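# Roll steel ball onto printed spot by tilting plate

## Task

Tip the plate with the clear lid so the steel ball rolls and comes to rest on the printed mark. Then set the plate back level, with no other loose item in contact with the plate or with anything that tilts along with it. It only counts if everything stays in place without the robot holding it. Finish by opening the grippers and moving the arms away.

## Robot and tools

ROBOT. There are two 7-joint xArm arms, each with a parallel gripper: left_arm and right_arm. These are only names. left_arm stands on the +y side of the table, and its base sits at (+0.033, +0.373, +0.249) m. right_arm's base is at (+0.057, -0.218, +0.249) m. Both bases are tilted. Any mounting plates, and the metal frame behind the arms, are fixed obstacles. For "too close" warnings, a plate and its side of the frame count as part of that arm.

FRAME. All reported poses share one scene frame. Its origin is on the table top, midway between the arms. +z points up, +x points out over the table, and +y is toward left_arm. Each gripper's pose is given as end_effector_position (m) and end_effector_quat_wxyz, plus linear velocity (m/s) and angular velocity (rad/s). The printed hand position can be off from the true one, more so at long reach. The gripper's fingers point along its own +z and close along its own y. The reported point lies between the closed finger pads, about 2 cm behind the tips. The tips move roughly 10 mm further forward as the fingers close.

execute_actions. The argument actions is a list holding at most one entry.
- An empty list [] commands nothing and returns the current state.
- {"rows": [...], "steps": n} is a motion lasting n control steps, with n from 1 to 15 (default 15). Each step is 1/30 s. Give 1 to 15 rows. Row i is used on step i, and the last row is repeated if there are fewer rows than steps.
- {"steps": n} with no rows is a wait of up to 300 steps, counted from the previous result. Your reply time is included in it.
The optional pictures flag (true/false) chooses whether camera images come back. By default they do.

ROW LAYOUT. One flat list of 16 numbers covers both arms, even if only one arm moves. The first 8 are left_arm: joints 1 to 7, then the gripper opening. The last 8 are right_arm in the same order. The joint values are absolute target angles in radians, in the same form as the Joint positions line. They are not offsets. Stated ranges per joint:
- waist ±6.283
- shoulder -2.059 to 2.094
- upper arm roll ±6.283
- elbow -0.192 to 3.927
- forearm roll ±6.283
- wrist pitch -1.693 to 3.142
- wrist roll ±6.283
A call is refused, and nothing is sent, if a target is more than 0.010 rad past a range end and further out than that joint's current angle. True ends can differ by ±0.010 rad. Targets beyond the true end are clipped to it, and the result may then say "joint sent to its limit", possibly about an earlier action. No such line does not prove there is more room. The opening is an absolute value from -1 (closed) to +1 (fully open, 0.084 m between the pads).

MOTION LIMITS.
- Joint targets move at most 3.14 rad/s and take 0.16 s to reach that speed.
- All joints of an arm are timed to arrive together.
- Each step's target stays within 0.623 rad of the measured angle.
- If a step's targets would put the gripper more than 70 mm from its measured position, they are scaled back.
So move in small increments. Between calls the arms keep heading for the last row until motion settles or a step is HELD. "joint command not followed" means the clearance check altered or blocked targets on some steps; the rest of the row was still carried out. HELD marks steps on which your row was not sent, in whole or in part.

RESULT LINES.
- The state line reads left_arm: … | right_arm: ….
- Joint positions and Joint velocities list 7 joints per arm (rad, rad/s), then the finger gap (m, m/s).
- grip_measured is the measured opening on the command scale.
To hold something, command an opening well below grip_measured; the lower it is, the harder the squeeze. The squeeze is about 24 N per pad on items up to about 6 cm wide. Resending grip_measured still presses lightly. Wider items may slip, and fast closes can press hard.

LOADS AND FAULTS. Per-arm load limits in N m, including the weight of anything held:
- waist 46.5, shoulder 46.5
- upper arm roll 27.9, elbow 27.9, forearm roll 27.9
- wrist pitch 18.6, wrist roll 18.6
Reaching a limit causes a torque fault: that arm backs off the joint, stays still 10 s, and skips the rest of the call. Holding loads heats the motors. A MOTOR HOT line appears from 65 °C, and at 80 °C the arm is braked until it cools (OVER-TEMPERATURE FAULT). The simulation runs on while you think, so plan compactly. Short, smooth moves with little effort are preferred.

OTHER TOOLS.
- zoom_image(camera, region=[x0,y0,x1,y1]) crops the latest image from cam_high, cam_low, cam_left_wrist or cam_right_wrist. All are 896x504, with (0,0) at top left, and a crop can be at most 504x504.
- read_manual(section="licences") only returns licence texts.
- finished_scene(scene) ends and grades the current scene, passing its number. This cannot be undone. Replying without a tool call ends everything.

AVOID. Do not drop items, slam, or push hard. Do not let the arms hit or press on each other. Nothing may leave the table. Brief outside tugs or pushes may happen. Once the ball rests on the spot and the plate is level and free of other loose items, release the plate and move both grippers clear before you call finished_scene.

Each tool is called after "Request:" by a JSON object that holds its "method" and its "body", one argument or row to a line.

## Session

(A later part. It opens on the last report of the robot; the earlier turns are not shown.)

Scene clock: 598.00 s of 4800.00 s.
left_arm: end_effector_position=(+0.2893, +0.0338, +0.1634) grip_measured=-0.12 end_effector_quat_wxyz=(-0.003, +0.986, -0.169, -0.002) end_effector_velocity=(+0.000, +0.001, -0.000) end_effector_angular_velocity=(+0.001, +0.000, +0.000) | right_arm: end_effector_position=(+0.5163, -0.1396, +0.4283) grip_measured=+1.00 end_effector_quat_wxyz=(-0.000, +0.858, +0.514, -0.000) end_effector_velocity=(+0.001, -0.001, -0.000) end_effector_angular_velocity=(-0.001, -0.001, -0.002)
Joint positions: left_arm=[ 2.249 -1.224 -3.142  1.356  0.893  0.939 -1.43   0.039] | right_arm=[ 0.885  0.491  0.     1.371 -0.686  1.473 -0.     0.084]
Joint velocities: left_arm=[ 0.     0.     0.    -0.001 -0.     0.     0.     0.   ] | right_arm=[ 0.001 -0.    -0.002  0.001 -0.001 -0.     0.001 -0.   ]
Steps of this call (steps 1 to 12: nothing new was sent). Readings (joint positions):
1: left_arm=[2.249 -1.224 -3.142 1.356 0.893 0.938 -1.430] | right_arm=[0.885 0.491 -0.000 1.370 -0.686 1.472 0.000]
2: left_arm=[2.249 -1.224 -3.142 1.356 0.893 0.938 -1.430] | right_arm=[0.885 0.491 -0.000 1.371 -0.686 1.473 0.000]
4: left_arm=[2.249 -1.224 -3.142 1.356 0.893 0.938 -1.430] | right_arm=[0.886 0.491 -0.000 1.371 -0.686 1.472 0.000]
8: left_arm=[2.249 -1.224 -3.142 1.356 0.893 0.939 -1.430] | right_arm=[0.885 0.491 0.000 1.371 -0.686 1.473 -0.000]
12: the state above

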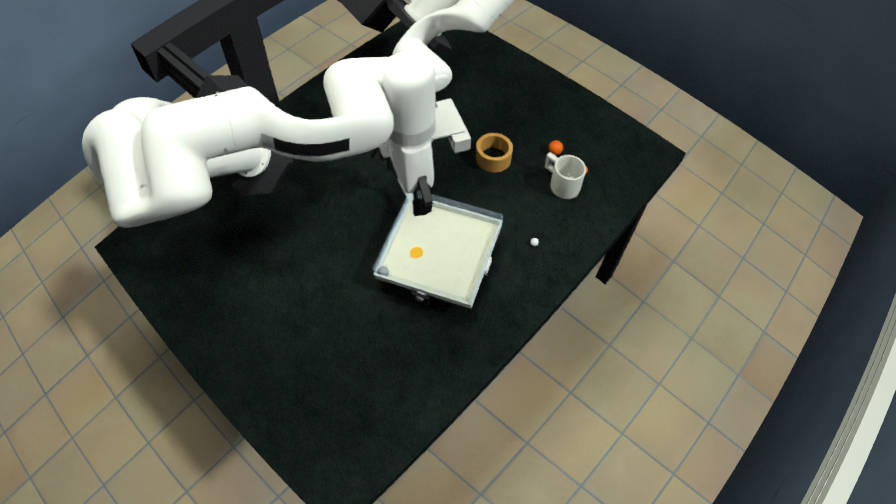

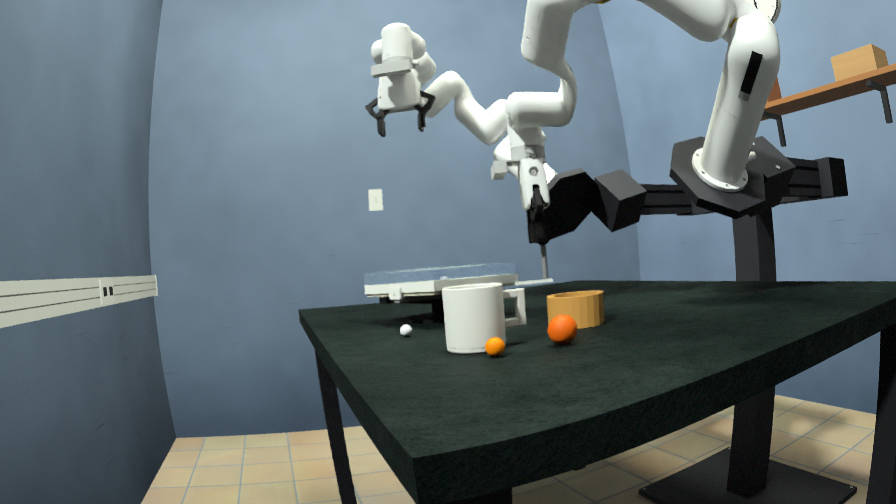

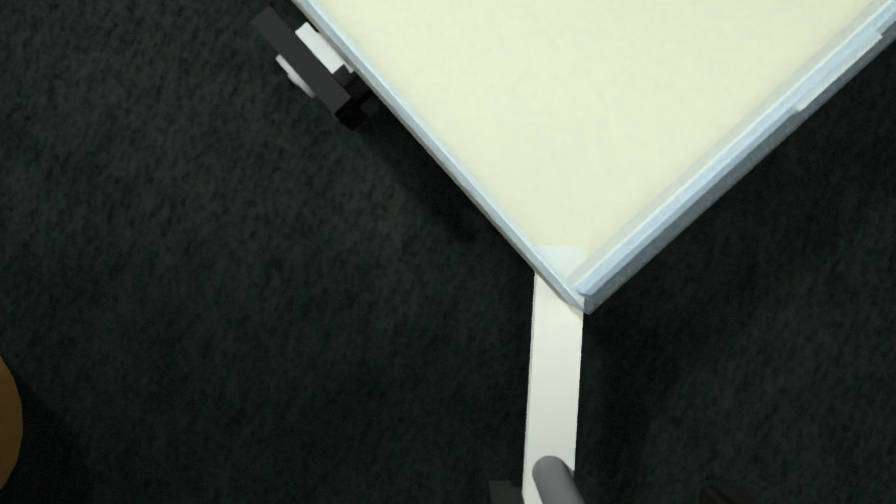

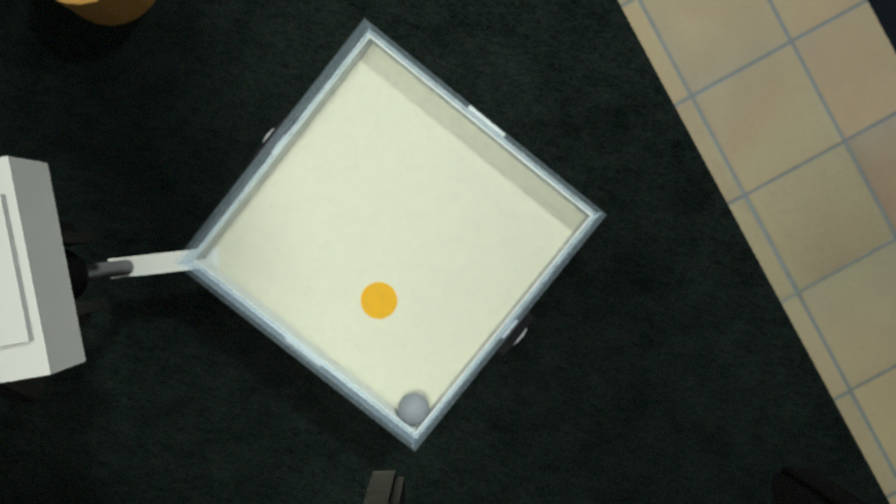

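Request:
{"method": "zoom_image", "body": {
  "camera": "cam_right_wrist",
  "region": [340, 5, 400, 65]
}}

Request:
{"method": "zoom_image", "body": {
  "camera": "cam_right_wrist",
  "region": [560, 185, 620, 245]
}}

Request:
{"method": "zoom_image", "body": {
  "camera": "cam_right_wrist",
  "region": [385, 395, 445, 455]
}}

Request:
{"method": "zoom_image", "body": {
  "camera": "cam_right_wrist",
  "region": [175, 230, 235, 290]
}}

Region (340, 5, 400, 65) of cam_right_wrist's 896x504 image, scaled by 8.400, with more detail than that image has.

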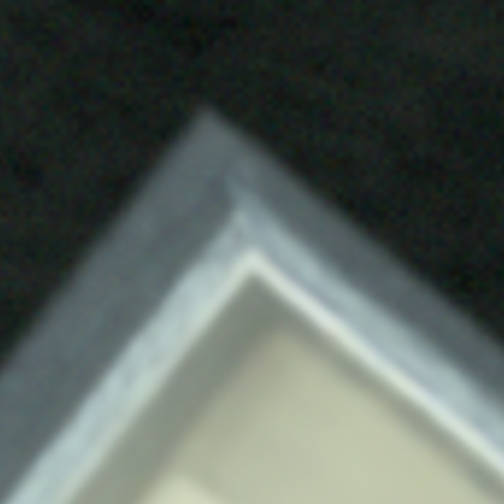

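Region (560, 185, 620, 245) of cam_right_wrist's 896x504 image, scaled by 8.400, with more detail than that image has.

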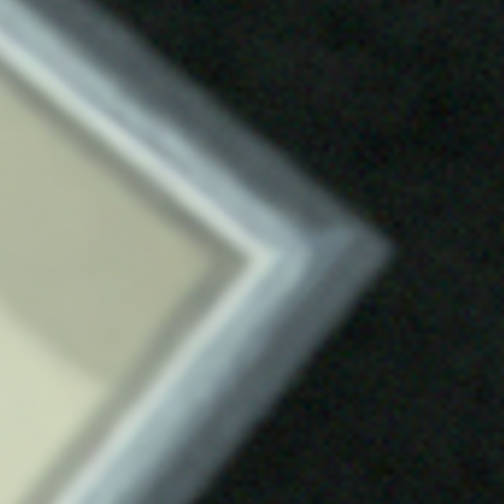

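Region (385, 395, 445, 455) of cam_right_wrist's 896x504 image, scaled by 8.400, with more detail than that image has.

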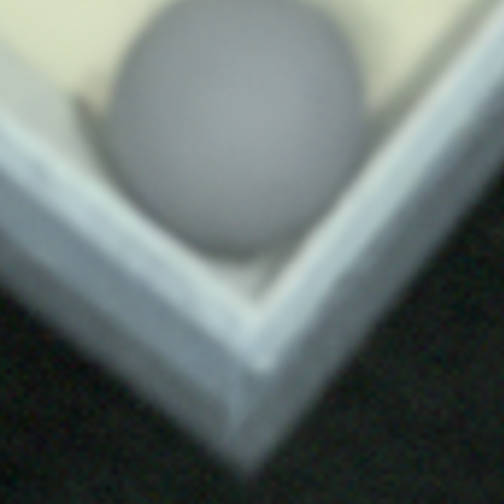

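Region (175, 230, 235, 290) of cam_right_wrist's 896x504 image, scaled by 8.400, with more detail than that image has.

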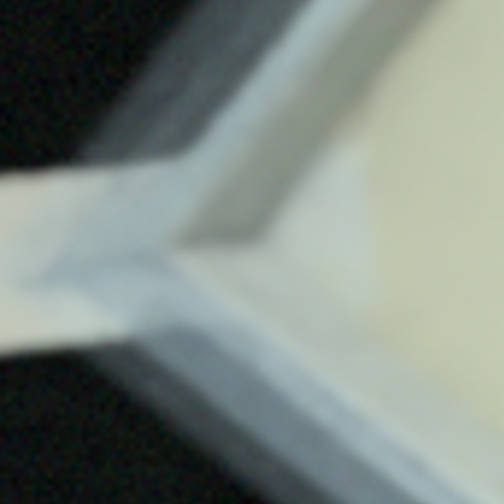

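Request:
{"method": "execute_actions", "body": {
  "actions": [
    {"rows": [[2.2525,-1.1922,-3.1416,1.3337,0.8925,0.9391,-1.43,-0.3, 0.8855,0.4906,0.0,1.3705,-0.6863,1.4725,0.0,1]], "steps": 12}
  ]
}}

Request:
{"method": "execute_actions", "body": {
  "actions": [
    {"rows": [[2.2525,-1.1922,-3.1416,1.3337,0.8925,0.9391,-1.43,-0.3, 0.8855,0.4906,0.0,1.3705,-0.6863,1.4725,0.0,1]], "steps": 12}
  ]
}}

Request:
{"method": "execute_actions", "body": {
  "actions": [
    {"rows": [[2.2525,-1.1922,-3.1416,1.3337,0.8925,0.9391,-1.43,-0.3, 0.8855,0.4906,0.0,1.3705,-0.6863,1.4725,0.0,1]], "steps": 12}
  ]
}}

Request:
{"method": "execute_actions", "body": {
  "actions": [
    {"rows": [[2.2525,-1.1922,-3.1416,1.3337,0.8925,0.9391,-1.43,-0.3, 0.8855,0.4906,0.0,1.3705,-0.6863,1.4725,0.0,1]], "steps": 12}
  ]
}}

Scene clock: 661.97 s of 4800.00 s.
left_arm: end_effector_position=(+0.2943, +0.0378, +0.1706) grip_measured=-0.12 end_effector_quat_wxyz=(+0.002, +0.986, -0.166, -0.001) end_effector_velocity=(+0.000, +0.003, +0.000) end_effector_angular_velocity=(+0.004, -0.000, +0.003) | right_arm: end_effector_position=(+0.5163, -0.1396, +0.4283) grip_measured=+1.00 end_effector_quat_wxyz=(-0.000, +0.858, +0.514, -0.000) end_effector_velocity=(-0.000, -0.000, -0.000) end_effector_angular_velocity=(-0.001, +0.000, +0.000)
Joint positions: left_arm=[ 2.252 -1.194 -3.143  1.336  0.893  0.936 -1.43   0.039] | right_arm=[ 0.886  0.491 -0.     1.37  -0.686  1.472 -0.     0.084]
Joint velocities: left_arm=[ 0.     0.007  0.001 -0.009  0.     0.002 -0.002  0.   ] | right_arm=[-0.001  0.     0.    -0.001 -0.     0.    -0.    -0.   ]
Steps of this call (steps 1 to 90: nothing new was sent; then 60.57 s passed at rest; steps 91 to 102: all 12 steps of this action). Readings (joint positions):
91: left_arm=[2.249 -1.224 -3.142 1.356 0.893 0.939 -1.430] | right_arm=[0.885 0.491 0.000 1.371 -0.686 1.473 0.000]
92: left_arm=[2.249 -1.222 -3.142 1.354 0.893 0.939 -1.430] | right_arm=[0.885 0.491 0.000 1.371 -0.686 1.472 -0.000]
94: left_arm=[2.251 -1.211 -3.142 1.346 0.893 0.937 -1.430] | right_arm=[0.885 0.491 -0.000 1.370 -0.686 1.473 0.000]
98: left_arm=[2.252 -1.196 -3.143 1.338 0.893 0.936 -1.430] | right_arm=[0.885 0.491 0.000 1.371 -0.686 1.472 0.000]
102: the state above

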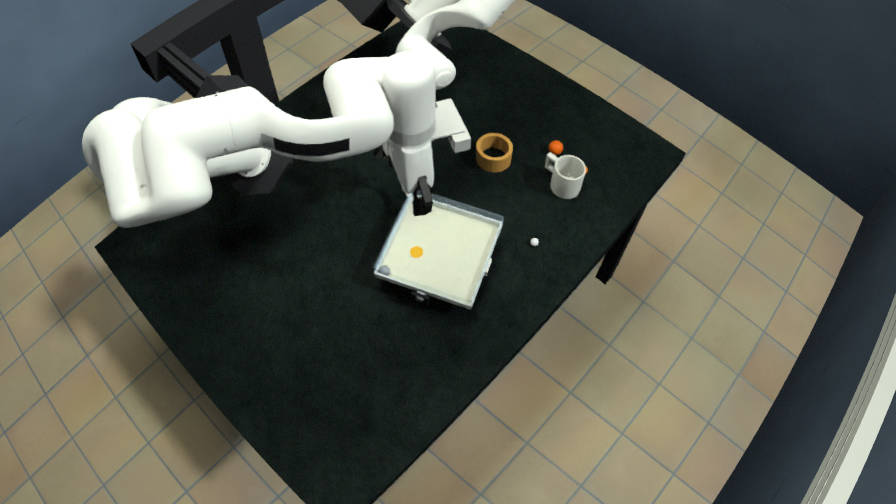

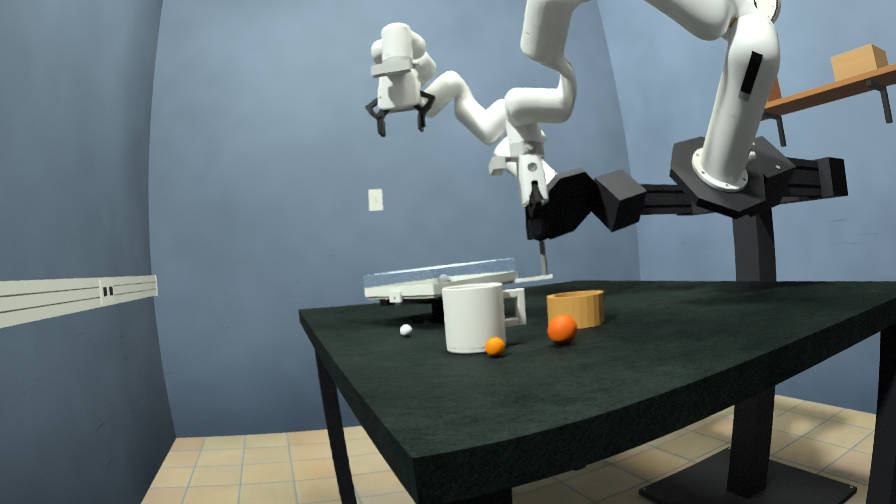

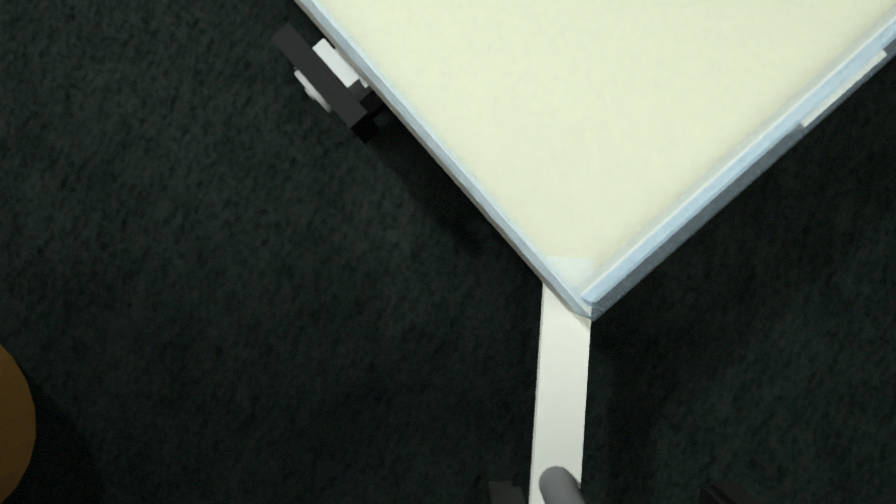

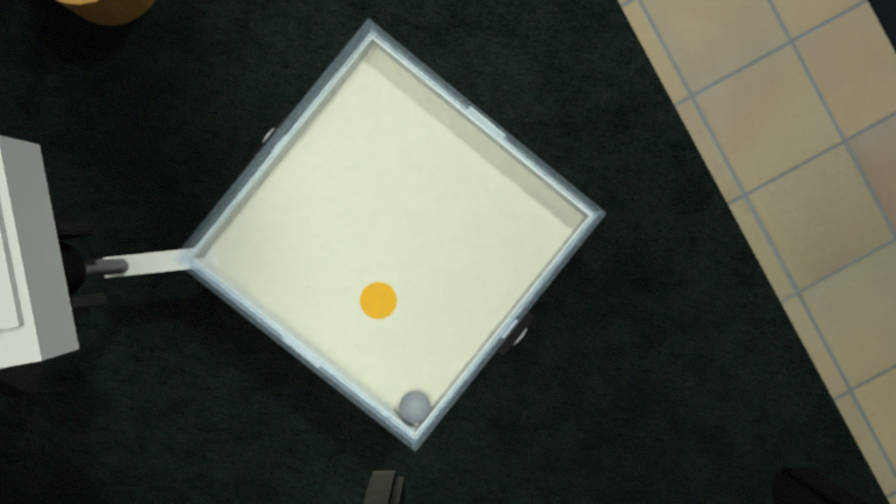

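Scene clock: 662.37 s of 4800.00 s.
left_arm: end_effector_position=(+0.2945, +0.0387, +0.1705) grip_measured=-0.12 end_effector_quat_wxyz=(+0.001, +0.986, -0.165, -0.001) end_effector_velocity=(-0.000, +0.001, -0.001) end_effector_angular_velocity=(+0.002, +0.001, -0.001) | right_arm: end_effector_position=(+0.5163, -0.1396, +0.4283) grip_measured=+1.00 end_effector_quat_wxyz=(-0.000, +0.858, +0.514, -0.000) end_effector_velocity=(-0.000, +0.000, +0.000) end_effector_angular_velocity=(+0.001, +0.001, -0.000)
Joint positions: left_arm=[ 2.252 -1.193 -3.142  1.334  0.893  0.937 -1.43   0.039] | right_arm=[ 0.885  0.491  0.     1.371 -0.686  1.472  0.     0.084]
Joint velocities: left_arm=[ 0.001  0.002  0.001 -0.004  0.    -0.001  0.     0.   ] | right_arm=[ 0.     0.     0.     0.     0.001 -0.     0.001  0.   ]
Steps of this call (steps 1 to 12: all 12 steps of this action). Readings (joint positions):
1: left_arm=[2.252 -1.194 -3.143 1.336 0.893 0.936 -1.430] | right_arm=[0.885 0.491 -0.000 1.370 -0.686 1.472 -0.000]
2: left_arm=[2.252 -1.194 -3.143 1.336 0.893 0.936 -1.430] | right_arm=[0.885 0.491 0.000 1.371 -0.686 1.472 0.000]
4: left_arm=[2.252 -1.194 -3.143 1.335 0.893 0.936 -1.430] | right_arm=[0.886 0.491 -0.000 1.371 -0.686 1.473 -0.000]
8: left_arm=[2.252 -1.193 -3.143 1.335 0.893 0.937 -1.430] | right_arm=[0.885 0.491 -0.000 1.370 -0.686 1.472 0.000]
12: the state above

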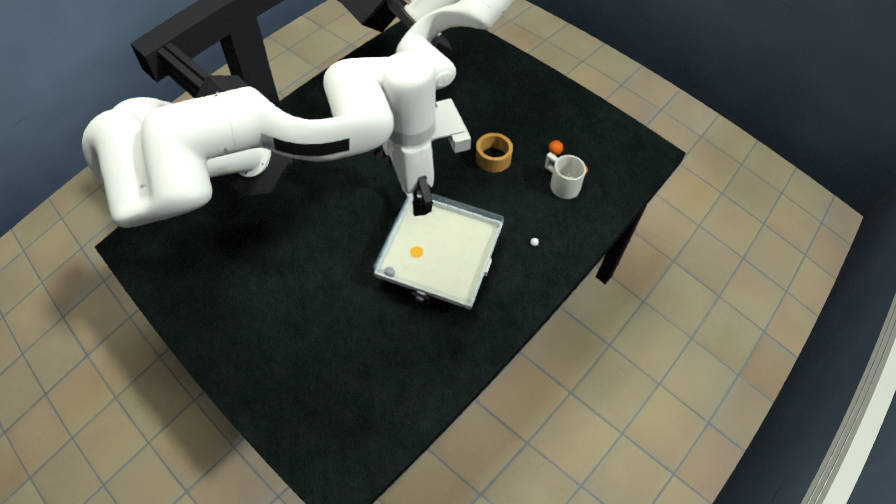

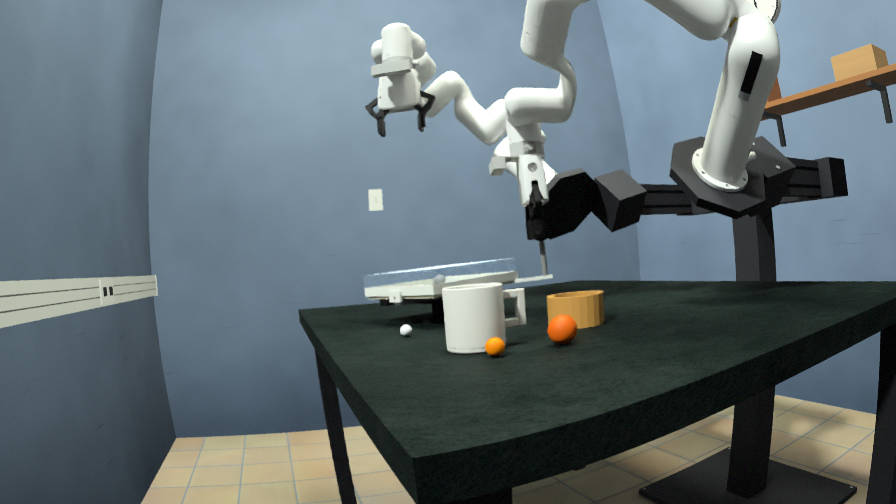

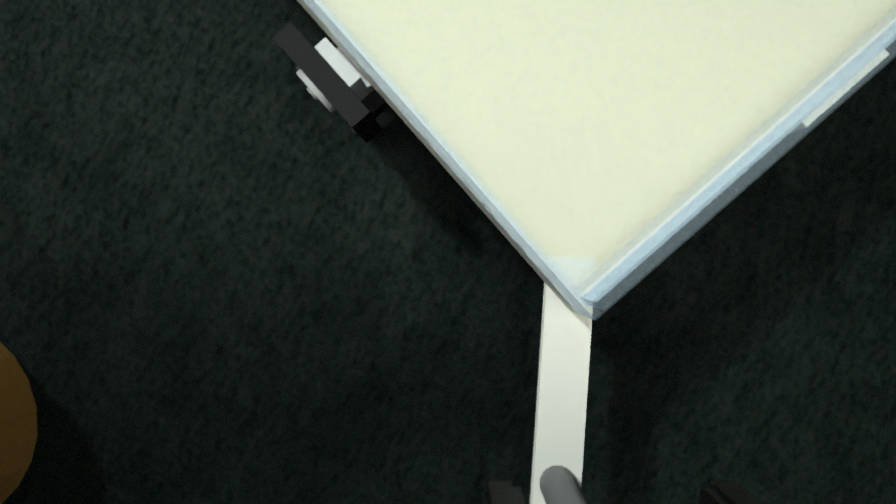

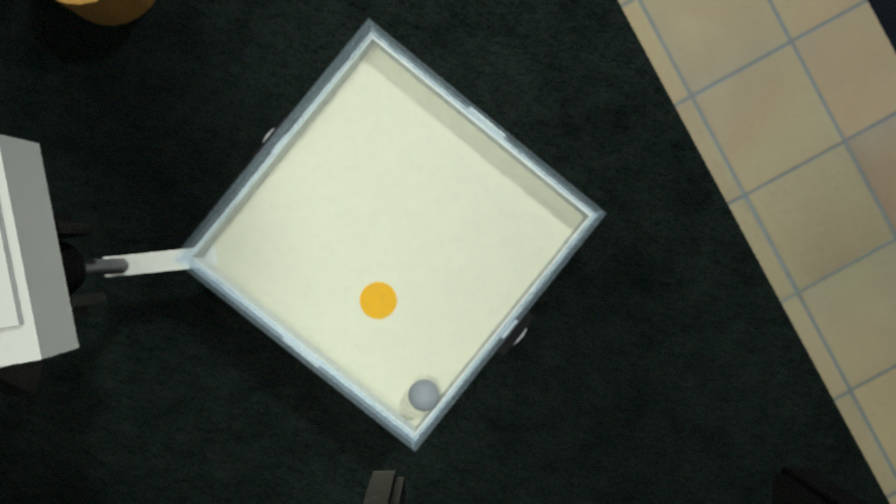

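Scene clock: 662.77 s of 4800.00 s.
left_arm: end_effector_position=(+0.2946, +0.0388, +0.1704) grip_measured=-0.12 end_effector_quat_wxyz=(+0.002, +0.986, -0.165, -0.001) end_effector_velocity=(+0.000, +0.001, -0.000) end_effector_angular_velocity=(+0.002, -0.001, -0.001) | right_arm: end_effector_position=(+0.5163, -0.1396, +0.4283) grip_measured=+1.00 end_effector_quat_wxyz=(-0.000, +0.858, +0.514, -0.000) end_effector_velocity=(-0.001, +0.001, +0.001) end_effector_angular_velocity=(+0.002, +0.001, +0.001)
Joint positions: left_arm=[ 2.252 -1.192 -3.142  1.334  0.892  0.936 -1.43   0.039] | right_arm=[ 0.886  0.491 -0.     1.371 -0.686  1.473 -0.     0.084]
Joint velocities: left_arm=[ 0.     0.001  0.001 -0.001  0.     0.001  0.001  0.   ] | right_arm=[ 0.    -0.     0.002  0.     0.003 -0.     0.     0.   ]
Steps of this call (steps 1 to 12: all 12 steps of this action). Readings (joint positions):
1: left_arm=[2.252 -1.193 -3.142 1.334 0.893 0.937 -1.430] | right_arm=[0.885 0.491 0.000 1.371 -0.686 1.472 0.000]
2: left_arm=[2.252 -1.193 -3.142 1.334 0.893 0.937 -1.430] | right_arm=[0.886 0.491 -0.000 1.370 -0.686 1.472 0.000]
4: left_arm=[2.252 -1.193 -3.142 1.334 0.892 0.936 -1.430] | right_arm=[0.885 0.491 -0.000 1.371 -0.686 1.472 -0.000]
8: left_arm=[2.252 -1.193 -3.142 1.334 0.892 0.936 -1.430] | right_arm=[0.886 0.491 -0.000 1.371 -0.686 1.472 0.000]
12: the state above

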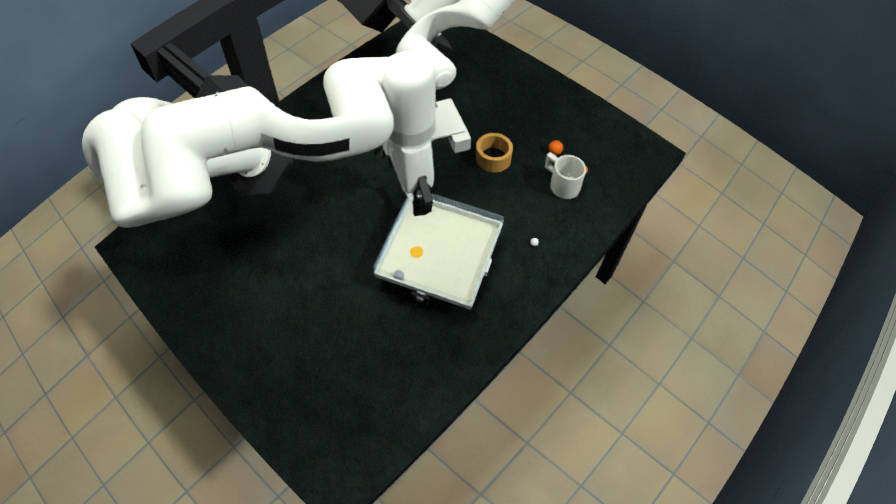

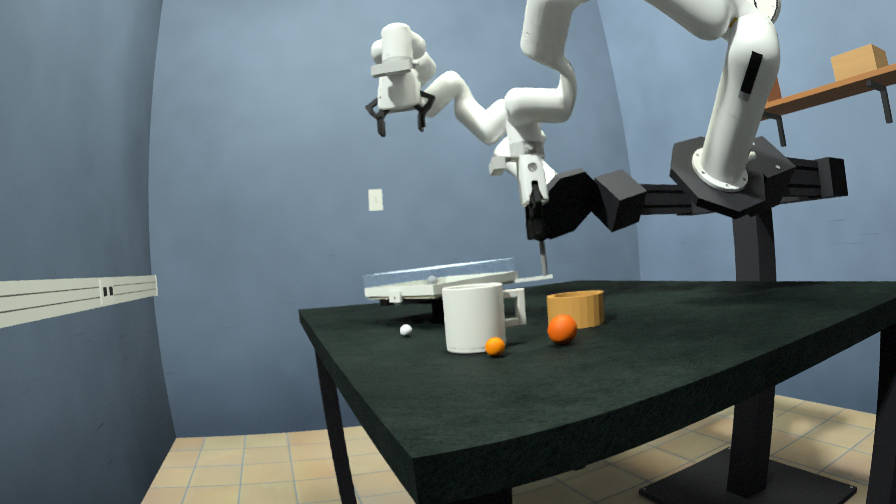

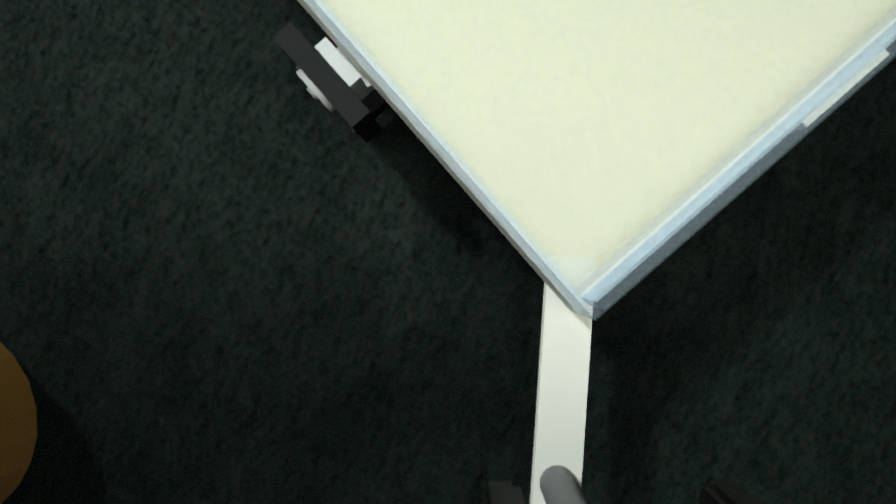

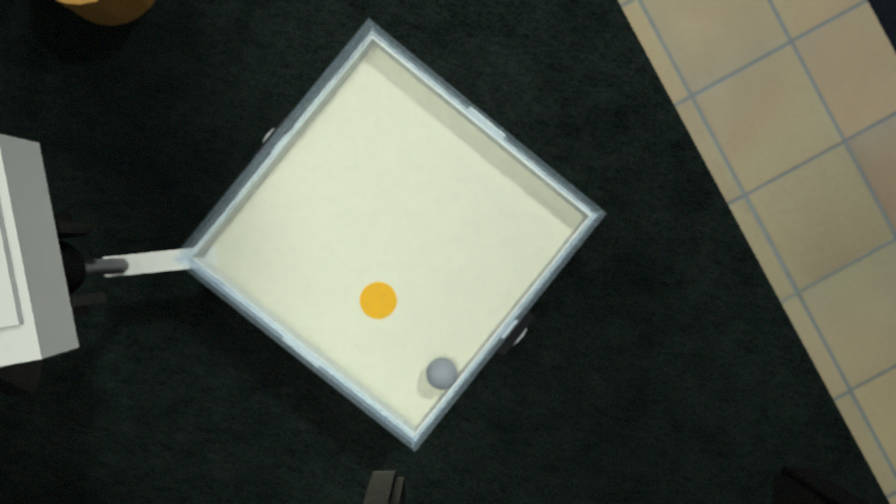

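Scene clock: 663.17 s of 4800.00 s.
left_arm: end_effector_position=(+0.2947, +0.0389, +0.1704) grip_measured=-0.12 end_effector_quat_wxyz=(+0.002, +0.986, -0.165, -0.001) end_effector_velocity=(+0.000, -0.000, +0.000) end_effector_angular_velocity=(-0.002, -0.000, -0.001) | right_arm: end_effector_position=(+0.5163, -0.1396, +0.4283) grip_measured=+1.00 end_effector_quat_wxyz=(-0.000, +0.858, +0.514, -0.000) end_effector_velocity=(+0.000, -0.001, -0.001) end_effector_angular_velocity=(-0.002, -0.000, +0.000)
Joint positions: left_arm=[ 2.252 -1.192 -3.142  1.334  0.892  0.936 -1.43   0.039] | right_arm=[ 0.885  0.491 -0.     1.37  -0.686  1.472 -0.     0.084]
Joint velocities: left_arm=[ 0.     0.     0.    -0.     0.001 -0.002  0.001  0.   ] | right_arm=[-0.    -0.    -0.001 -0.001 -0.001  0.    -0.     0.   ]
Steps of this call (steps 1 to 12: all 12 steps of this action). Readings (joint positions):
1: left_arm=[2.252 -1.192 -3.142 1.334 0.892 0.936 -1.430] | right_arm=[0.885 0.491 0.000 1.371 -0.686 1.472 -0.000]
2: left_arm=[2.252 -1.192 -3.142 1.334 0.892 0.936 -1.430] | right_arm=[0.885 0.491 -0.000 1.371 -0.686 1.473 -0.000]
4: left_arm=[2.252 -1.192 -3.142 1.334 0.892 0.936 -1.430] | right_arm=[0.885 0.491 -0.000 1.370 -0.686 1.472 0.000]
8: left_arm=[2.252 -1.192 -3.142 1.334 0.892 0.936 -1.430] | right_arm=[0.885 0.491 0.000 1.370 -0.686 1.473 -0.000]
12: the state above

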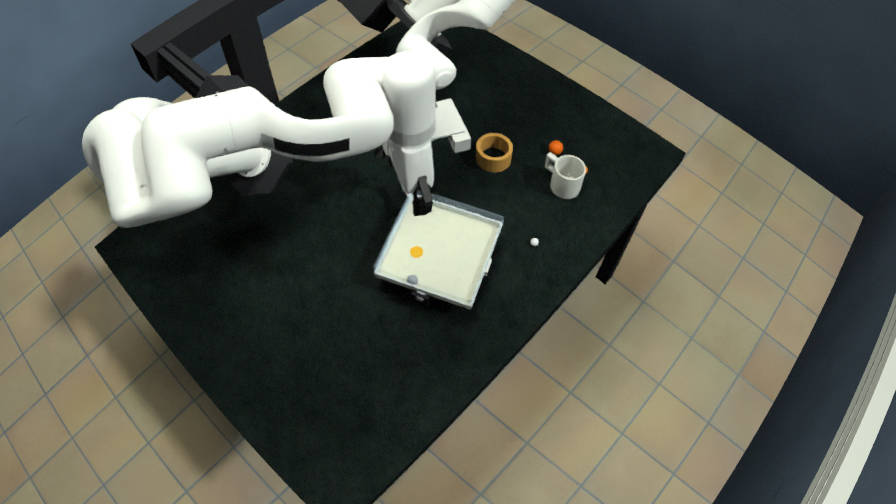

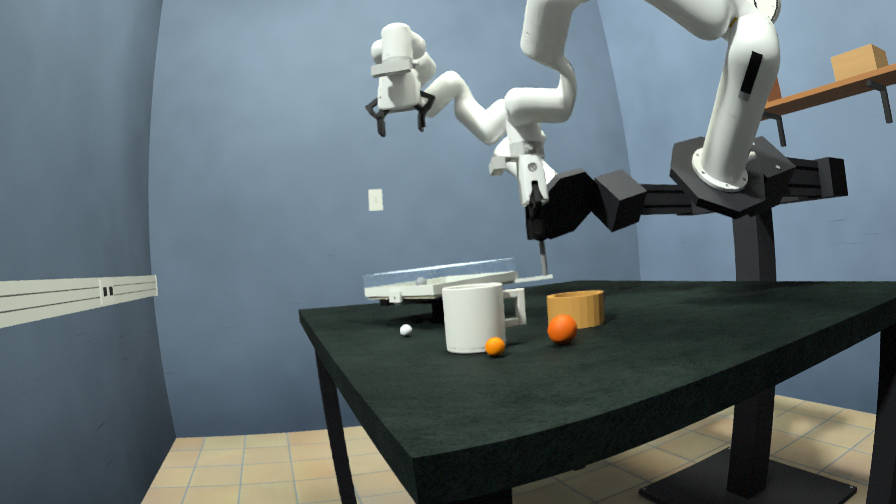

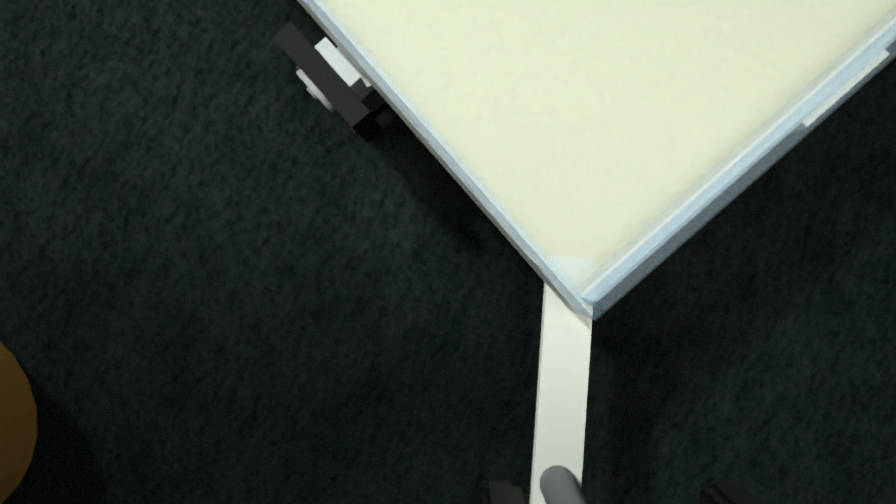

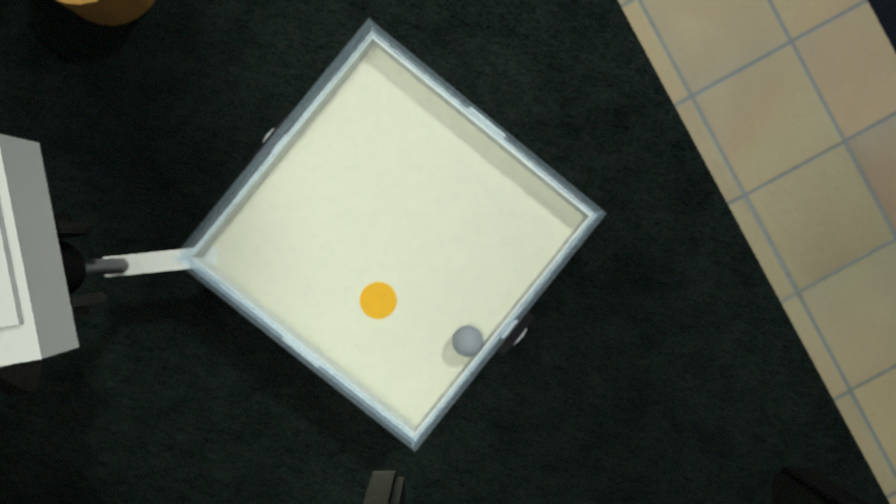

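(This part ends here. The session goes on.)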